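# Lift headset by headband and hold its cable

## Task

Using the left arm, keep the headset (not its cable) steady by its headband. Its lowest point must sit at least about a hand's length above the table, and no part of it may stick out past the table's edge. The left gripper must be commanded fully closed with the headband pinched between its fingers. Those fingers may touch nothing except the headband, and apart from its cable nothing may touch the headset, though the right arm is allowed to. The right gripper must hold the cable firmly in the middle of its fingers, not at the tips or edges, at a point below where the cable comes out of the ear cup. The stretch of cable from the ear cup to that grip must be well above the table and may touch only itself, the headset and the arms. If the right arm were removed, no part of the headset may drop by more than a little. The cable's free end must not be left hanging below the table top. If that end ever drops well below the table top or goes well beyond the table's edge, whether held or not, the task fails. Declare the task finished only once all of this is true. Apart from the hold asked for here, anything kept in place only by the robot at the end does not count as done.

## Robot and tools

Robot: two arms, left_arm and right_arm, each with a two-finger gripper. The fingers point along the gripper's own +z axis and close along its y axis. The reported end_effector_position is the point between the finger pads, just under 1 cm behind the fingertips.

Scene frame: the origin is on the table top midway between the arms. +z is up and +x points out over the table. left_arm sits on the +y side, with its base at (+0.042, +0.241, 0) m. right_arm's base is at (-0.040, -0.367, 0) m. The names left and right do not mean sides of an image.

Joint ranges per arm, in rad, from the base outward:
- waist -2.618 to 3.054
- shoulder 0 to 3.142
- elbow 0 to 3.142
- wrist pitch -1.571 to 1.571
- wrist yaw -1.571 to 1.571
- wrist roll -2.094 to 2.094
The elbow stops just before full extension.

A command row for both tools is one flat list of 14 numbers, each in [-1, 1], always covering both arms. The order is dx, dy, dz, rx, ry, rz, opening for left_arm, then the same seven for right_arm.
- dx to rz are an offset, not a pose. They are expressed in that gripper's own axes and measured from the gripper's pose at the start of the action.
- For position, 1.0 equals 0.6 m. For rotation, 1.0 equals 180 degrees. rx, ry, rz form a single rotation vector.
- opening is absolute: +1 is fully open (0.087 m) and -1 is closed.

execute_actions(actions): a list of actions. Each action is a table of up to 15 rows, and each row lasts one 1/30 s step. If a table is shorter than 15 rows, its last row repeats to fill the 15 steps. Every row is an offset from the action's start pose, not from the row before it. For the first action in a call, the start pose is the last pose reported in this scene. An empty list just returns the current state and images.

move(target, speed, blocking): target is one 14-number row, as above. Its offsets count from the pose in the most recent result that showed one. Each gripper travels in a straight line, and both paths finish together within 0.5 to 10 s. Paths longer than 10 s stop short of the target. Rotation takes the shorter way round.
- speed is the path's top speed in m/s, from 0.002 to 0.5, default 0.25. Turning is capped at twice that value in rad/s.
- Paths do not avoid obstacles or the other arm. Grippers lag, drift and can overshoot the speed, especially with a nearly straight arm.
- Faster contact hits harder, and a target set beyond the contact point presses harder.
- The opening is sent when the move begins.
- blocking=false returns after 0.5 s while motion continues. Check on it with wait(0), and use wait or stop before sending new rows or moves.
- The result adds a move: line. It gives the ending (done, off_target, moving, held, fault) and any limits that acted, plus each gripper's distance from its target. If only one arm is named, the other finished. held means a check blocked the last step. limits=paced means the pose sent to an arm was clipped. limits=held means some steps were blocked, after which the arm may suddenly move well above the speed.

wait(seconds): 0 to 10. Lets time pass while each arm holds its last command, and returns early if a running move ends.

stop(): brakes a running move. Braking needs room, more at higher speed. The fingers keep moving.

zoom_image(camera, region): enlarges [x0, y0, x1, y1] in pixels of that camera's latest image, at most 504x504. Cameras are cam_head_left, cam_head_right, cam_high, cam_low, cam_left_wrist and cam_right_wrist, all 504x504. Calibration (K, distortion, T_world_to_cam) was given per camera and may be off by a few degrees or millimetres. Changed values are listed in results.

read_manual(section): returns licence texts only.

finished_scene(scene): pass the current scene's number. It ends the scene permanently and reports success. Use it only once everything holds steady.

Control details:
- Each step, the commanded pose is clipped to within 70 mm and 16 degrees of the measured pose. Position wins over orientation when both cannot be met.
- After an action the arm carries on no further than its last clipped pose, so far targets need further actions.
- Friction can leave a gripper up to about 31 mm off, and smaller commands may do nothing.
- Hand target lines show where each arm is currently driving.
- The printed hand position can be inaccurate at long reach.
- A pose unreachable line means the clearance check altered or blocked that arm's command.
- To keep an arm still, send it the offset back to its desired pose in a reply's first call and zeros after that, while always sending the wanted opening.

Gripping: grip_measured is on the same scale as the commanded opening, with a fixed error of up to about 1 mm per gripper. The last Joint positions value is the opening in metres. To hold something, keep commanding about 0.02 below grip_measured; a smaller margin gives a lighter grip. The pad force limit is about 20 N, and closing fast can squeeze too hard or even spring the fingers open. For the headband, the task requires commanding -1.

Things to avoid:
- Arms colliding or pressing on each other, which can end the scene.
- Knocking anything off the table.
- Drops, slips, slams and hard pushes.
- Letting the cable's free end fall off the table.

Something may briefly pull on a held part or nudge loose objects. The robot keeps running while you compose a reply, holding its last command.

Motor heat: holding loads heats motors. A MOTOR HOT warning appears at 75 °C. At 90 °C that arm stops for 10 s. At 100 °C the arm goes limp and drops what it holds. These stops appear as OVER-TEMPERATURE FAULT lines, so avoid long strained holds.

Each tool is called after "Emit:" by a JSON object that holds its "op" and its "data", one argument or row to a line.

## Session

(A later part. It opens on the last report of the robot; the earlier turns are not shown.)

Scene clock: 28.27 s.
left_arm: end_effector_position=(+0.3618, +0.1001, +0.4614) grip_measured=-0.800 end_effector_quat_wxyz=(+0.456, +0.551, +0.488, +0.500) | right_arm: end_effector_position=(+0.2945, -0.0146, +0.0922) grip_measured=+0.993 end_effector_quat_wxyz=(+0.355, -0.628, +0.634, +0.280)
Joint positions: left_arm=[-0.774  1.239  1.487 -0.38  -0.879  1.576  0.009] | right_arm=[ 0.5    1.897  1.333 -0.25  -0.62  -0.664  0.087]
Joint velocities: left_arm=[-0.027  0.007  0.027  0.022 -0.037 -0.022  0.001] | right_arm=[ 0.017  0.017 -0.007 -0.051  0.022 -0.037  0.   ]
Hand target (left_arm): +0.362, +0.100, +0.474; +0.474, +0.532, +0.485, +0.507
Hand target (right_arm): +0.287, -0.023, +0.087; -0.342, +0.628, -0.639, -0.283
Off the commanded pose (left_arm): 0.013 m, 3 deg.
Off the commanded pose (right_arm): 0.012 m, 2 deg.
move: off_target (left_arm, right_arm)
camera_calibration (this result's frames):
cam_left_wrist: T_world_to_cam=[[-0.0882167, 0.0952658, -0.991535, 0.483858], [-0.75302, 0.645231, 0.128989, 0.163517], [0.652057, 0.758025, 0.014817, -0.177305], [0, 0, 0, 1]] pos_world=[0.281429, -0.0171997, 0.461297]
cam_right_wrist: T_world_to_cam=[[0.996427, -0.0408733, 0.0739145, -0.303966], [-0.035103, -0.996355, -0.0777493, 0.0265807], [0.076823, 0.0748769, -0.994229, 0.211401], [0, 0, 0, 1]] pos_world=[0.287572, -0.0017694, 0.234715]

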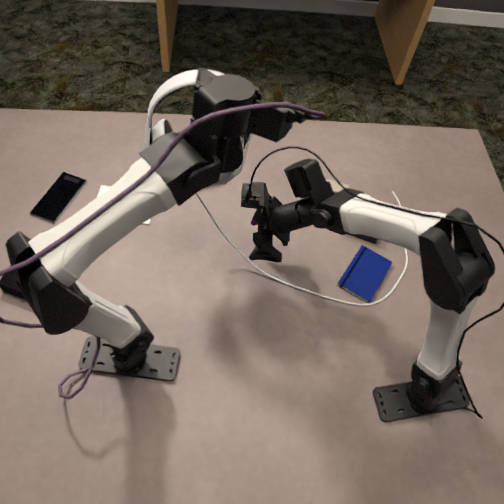

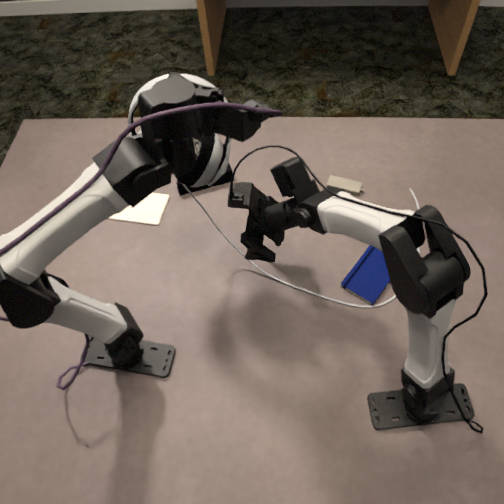

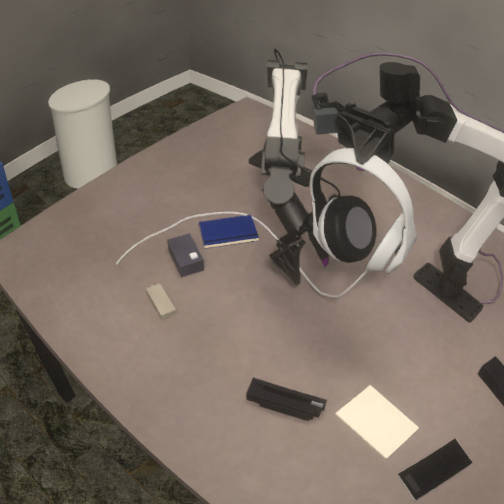

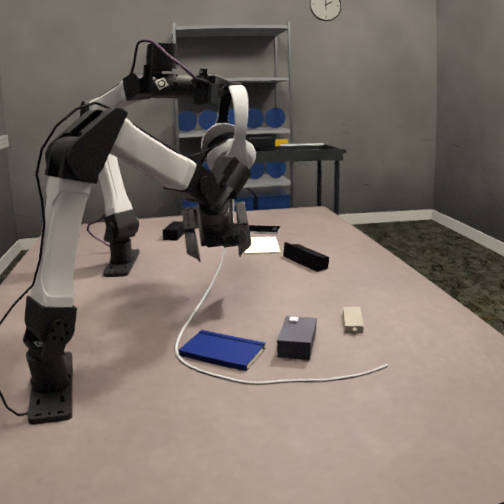

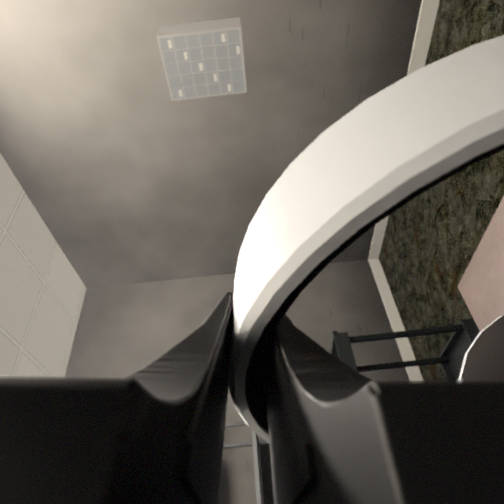

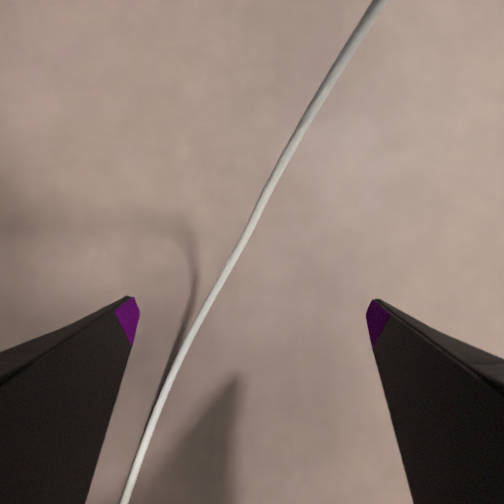

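Advance 0.085 along fingers.

Emit:
{"op": "move", "data": {
  "target": [0,0.02,0,-0.02,0,0,-1,0,0,0.15,0,0,0,1],
  "speed": 0.08
}}

Emit:
{"op": "move", "data": {
  "target": [0,0.02,0,-0.015,0,0,-1,0,0,0,0,0,0,-1]
}}

Scene clock: 29.97 s.
left_arm: end_effector_position=(+0.3644, +0.0964, +0.4577) grip_measured=-0.800 end_effector_quat_wxyz=(+0.451, +0.558, +0.477, +0.508) | right_arm: end_effector_position=(+0.3006, +0.0509, +0.0419) grip_measured=+0.993 end_effector_quat_wxyz=(+0.351, -0.629, +0.634, +0.282)
Joint positions: left_arm=[-0.774  1.239  1.457 -0.339 -0.875  1.615  0.009] | right_arm=[ 0.609  2.133  1.46  -0.098 -0.548 -0.573  0.087]
Joint velocities: left_arm=[ 0.002 -0.012 -0.017  0.066 -0.007 -0.066 -0.001] | right_arm=[-0.007 -0.012 -0.007  0.037 -0.022  0.051 -0.001]
Hand target (left_arm): +0.362, +0.099, +0.473; +0.472, +0.537, +0.474, +0.514
Hand target (right_arm): +0.304, +0.057, +0.039; -0.354, +0.628, -0.634, -0.279
Off the commanded pose (left_arm): 0.016 m, 4 deg.
Off the commanded pose (right_arm): 0.008 m, 0 deg.
move: off_target (left_arm)
camera_calibration (this result's frames):
cam_left_wrist: T_world_to_cam=[[-0.0806283, 0.125309, -0.988836, 0.473871], [-0.749503, 0.646366, 0.143023, 0.16055], [0.657072, 0.752668, 0.0418042, -0.189744], [0, 0, 0, 1]] pos_world=[0.283215, -0.0203401, 0.45355]
cam_right_wrist: T_world_to_cam=[[0.997034, -0.0358954, 0.0680725, -0.30382], [-0.030781, -0.996727, -0.0747467, 0.0868146], [0.0705328, 0.0724297, -0.994876, 0.158062], [0, 0, 0, 1]] pos_world=[0.294442, 0.0641764, 0.184423]

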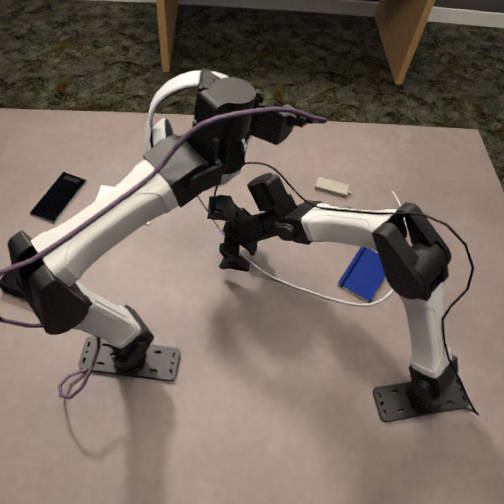

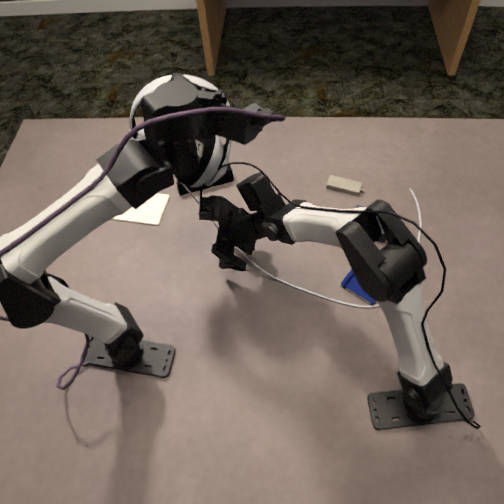

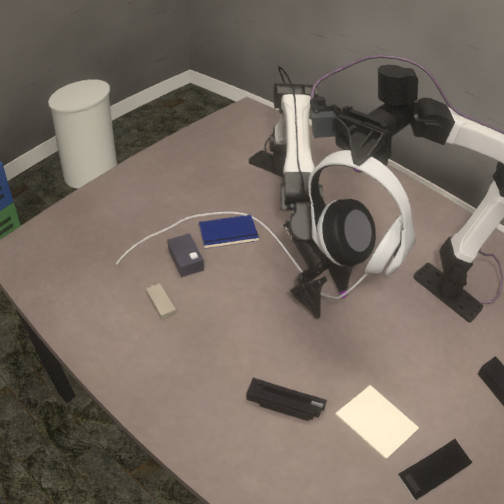

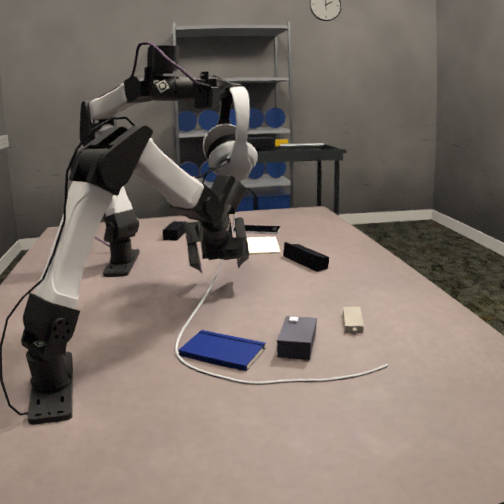

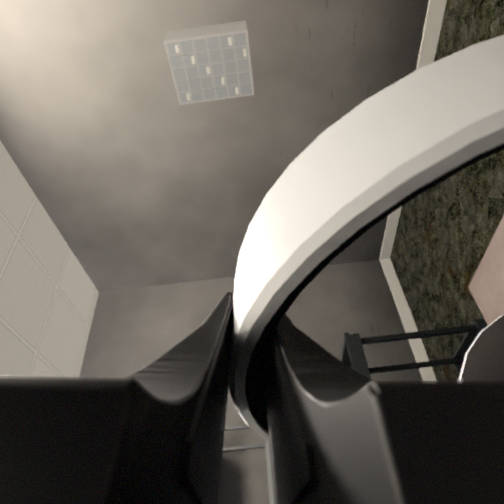

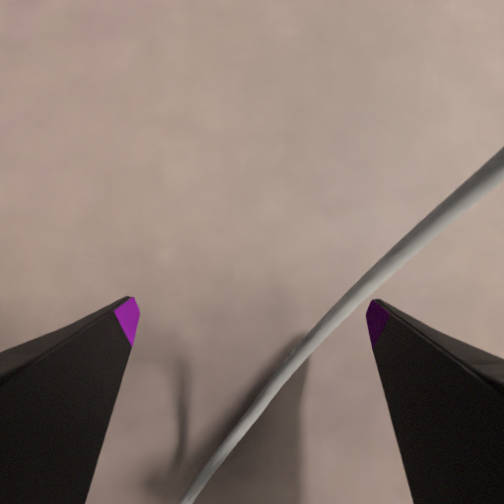

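Scene clock: 30.70 s.
left_arm: end_effector_position=(+0.3645, +0.0955, +0.4573) grip_measured=-0.800 end_effector_quat_wxyz=(+0.447, +0.563, +0.473, +0.509) | right_arm: end_effector_position=(+0.3006, +0.0509, +0.0419) grip_measured=-0.969 end_effector_quat_wxyz=(+0.351, -0.629, +0.634, +0.282)
Joint positions: left_arm=[-0.774  1.239  1.457 -0.344 -0.87   1.626  0.009] | right_arm=[ 0.609  2.133  1.46  -0.098 -0.548 -0.573  0.001]
Joint velocities: left_arm=[ 0.032 -0.002 -0.002  0.066  0.095  0.051  0.   ] | right_arm=[ 0.012  0.007 -0.007 -0.022  0.007 -0.066 -0.   ]
Hand target (left_arm): +0.365, +0.095, +0.469; +0.463, +0.547, +0.467, +0.518
Hand target (right_arm): +0.301, +0.051, +0.042; -0.351, +0.629, -0.634, -0.282
Off the commanded pose (left_arm): 0.012 m, 3 deg.
Off the commanded pose (right_arm): 0.000 m, 0 deg.
move: off_target (left_arm)
camera_calibration (this result's frames):
cam_left_wrist: T_world_to_cam=[[-0.0831532, 0.140503, -0.986582, 0.472044], [-0.745231, 0.648502, 0.155166, 0.153979], [0.661602, 0.748134, 0.0507818, -0.194502], [0, 0, 0, 1]] pos_world=[0.282685, -0.0206658, 0.451695]
cam_right_wrist: T_world_to_cam=[[0.997034, -0.0358954, 0.0680725, -0.30382], [-0.030781, -0.996727, -0.0747467, 0.0868146], [0.0705328, 0.0724297, -0.994876, 0.158062], [0, 0, 0, 1]] pos_world=[0.294442, 0.0641764, 0.184423]

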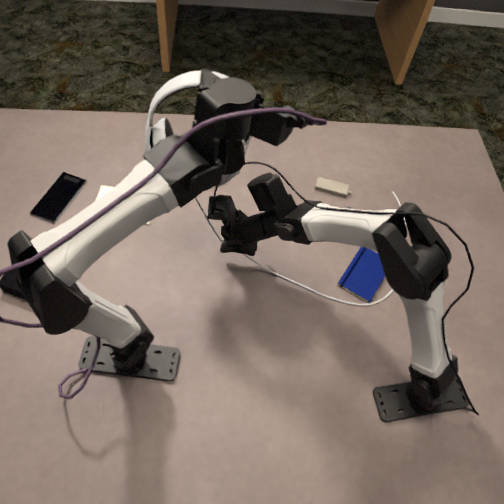

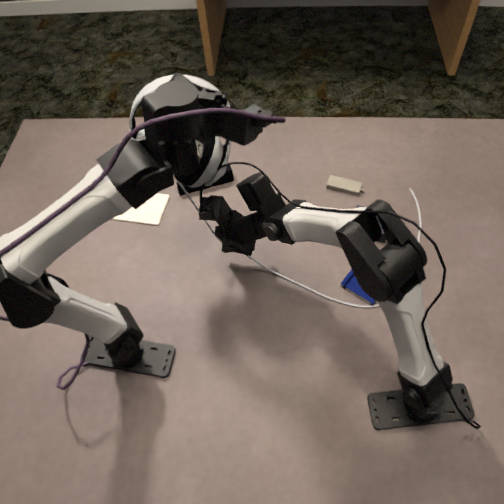

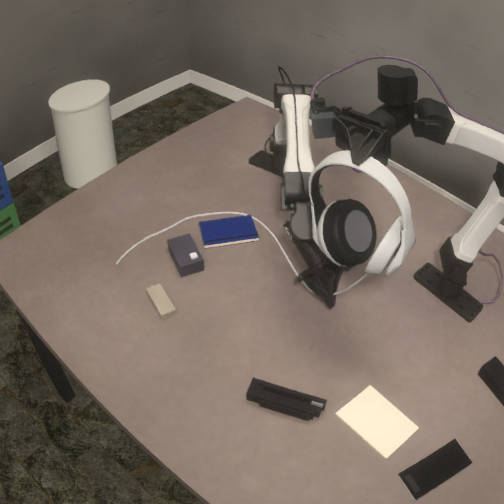

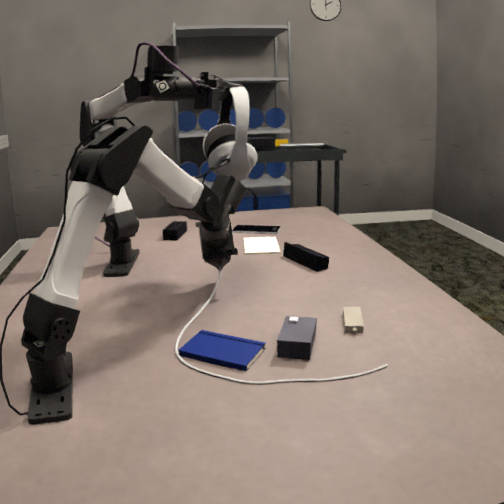

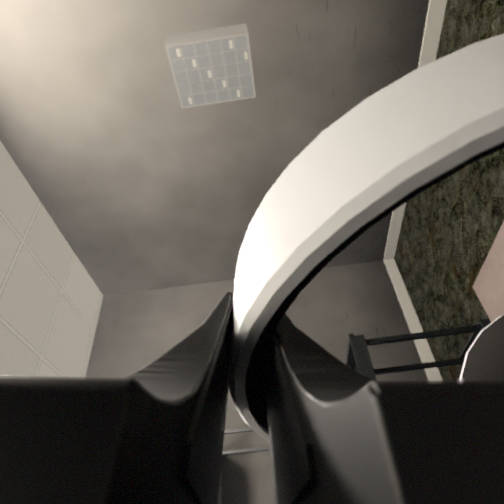

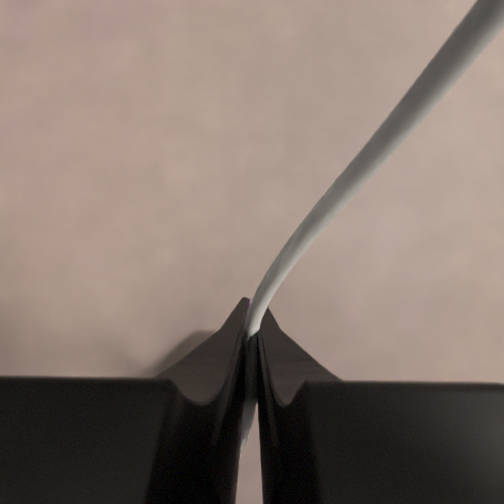

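Emit:
{"op": "move", "data": {
  "target": [0,0.03,0,-0.02,0,0,-1,-0.045,0,-0.22,0,0,0,-1],
  "speed": 0.1
}}

Scene clock: 32.70 s.
left_arm: end_effector_position=(+0.3651, +0.0938, +0.4618) grip_measured=-0.800 end_effector_quat_wxyz=(+0.449, +0.565, +0.463, +0.514) | right_arm: end_effector_position=(+0.2916, -0.0316, +0.1429) grip_measured=-0.969 end_effector_quat_wxyz=(+0.360, -0.628, +0.630, +0.280)
Joint positions: left_arm=[-0.774  1.239  1.457 -0.322 -0.863  1.657  0.009] | right_arm=[ 0.468  1.804  1.415 -0.43  -0.646 -0.695  0.001]
Joint velocities: left_arm=[-0.002  0.002 -0.007  0.022 -0.022 -0.066 -0.001] | right_arm=[ 0.022 -0.007  0.002  0.037  0.007 -0.051  0.   ]
Hand target (left_arm): +0.365, +0.093, +0.475; +0.464, +0.549, +0.458, +0.523
Hand target (right_arm): +0.287, -0.038, +0.142; -0.352, +0.628, -0.634, -0.282
Off the commanded pose (left_arm): 0.013 m, 3 deg.
Off the commanded pose (right_arm): 0.008 m, 1 deg.
move: off_target (left_arm)
camera_calibration (this result's frames):
cam_left_wrist: T_world_to_cam=[[-0.0681816, 0.154704, -0.985605, 0.469549], [-0.74115, 0.653474, 0.153843, 0.153472], [0.667868, 0.740971, 0.0701041, -0.204335], [0, 0, 0, 1]] pos_world=[0.282229, -0.0215245, 0.453504]
cam_right_wrist: T_world_to_cam=[[0.995829, -0.0381032, 0.0829003, -0.306563], [-0.0308472, -0.995721, -0.0871126, 0.013655], [0.0858648, 0.084192, -0.992743, 0.260731], [0, 0, 0, 1]] pos_world=[0.283318, -0.0200359, 0.285442]

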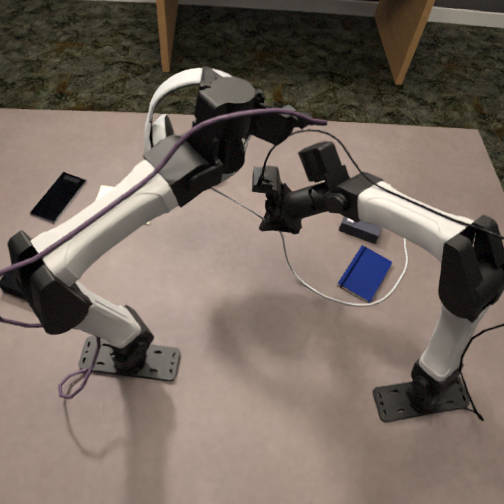

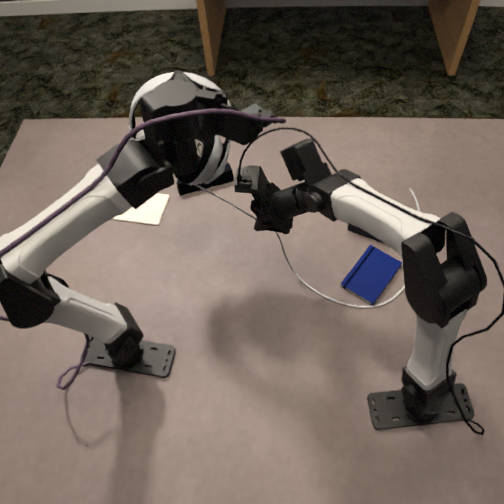

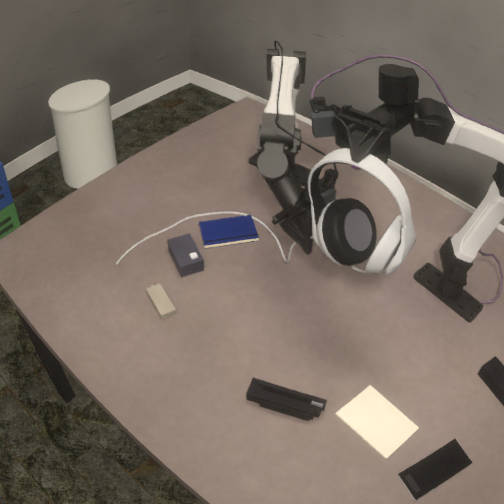

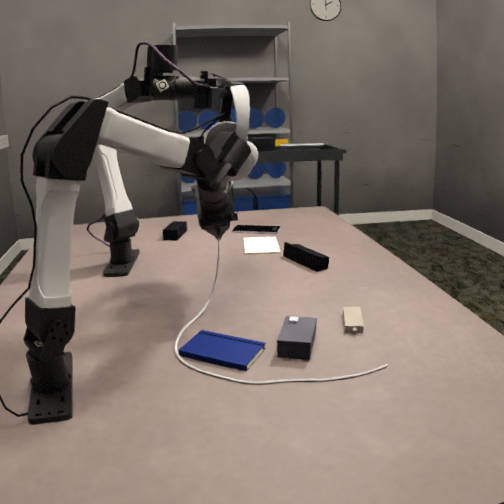

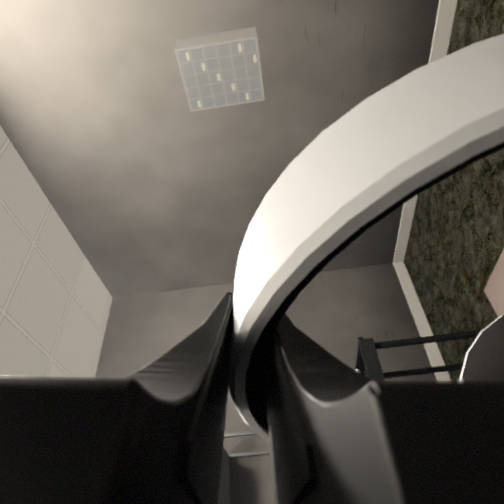

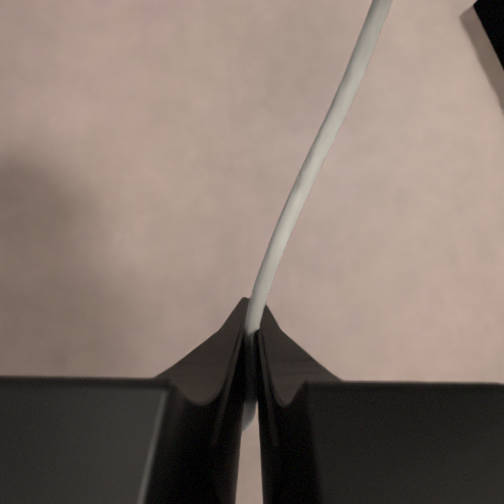

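Emit:
{"op": "finished_scene", "data": {
  "scene": 1
}}

The scene is finished: the task was done.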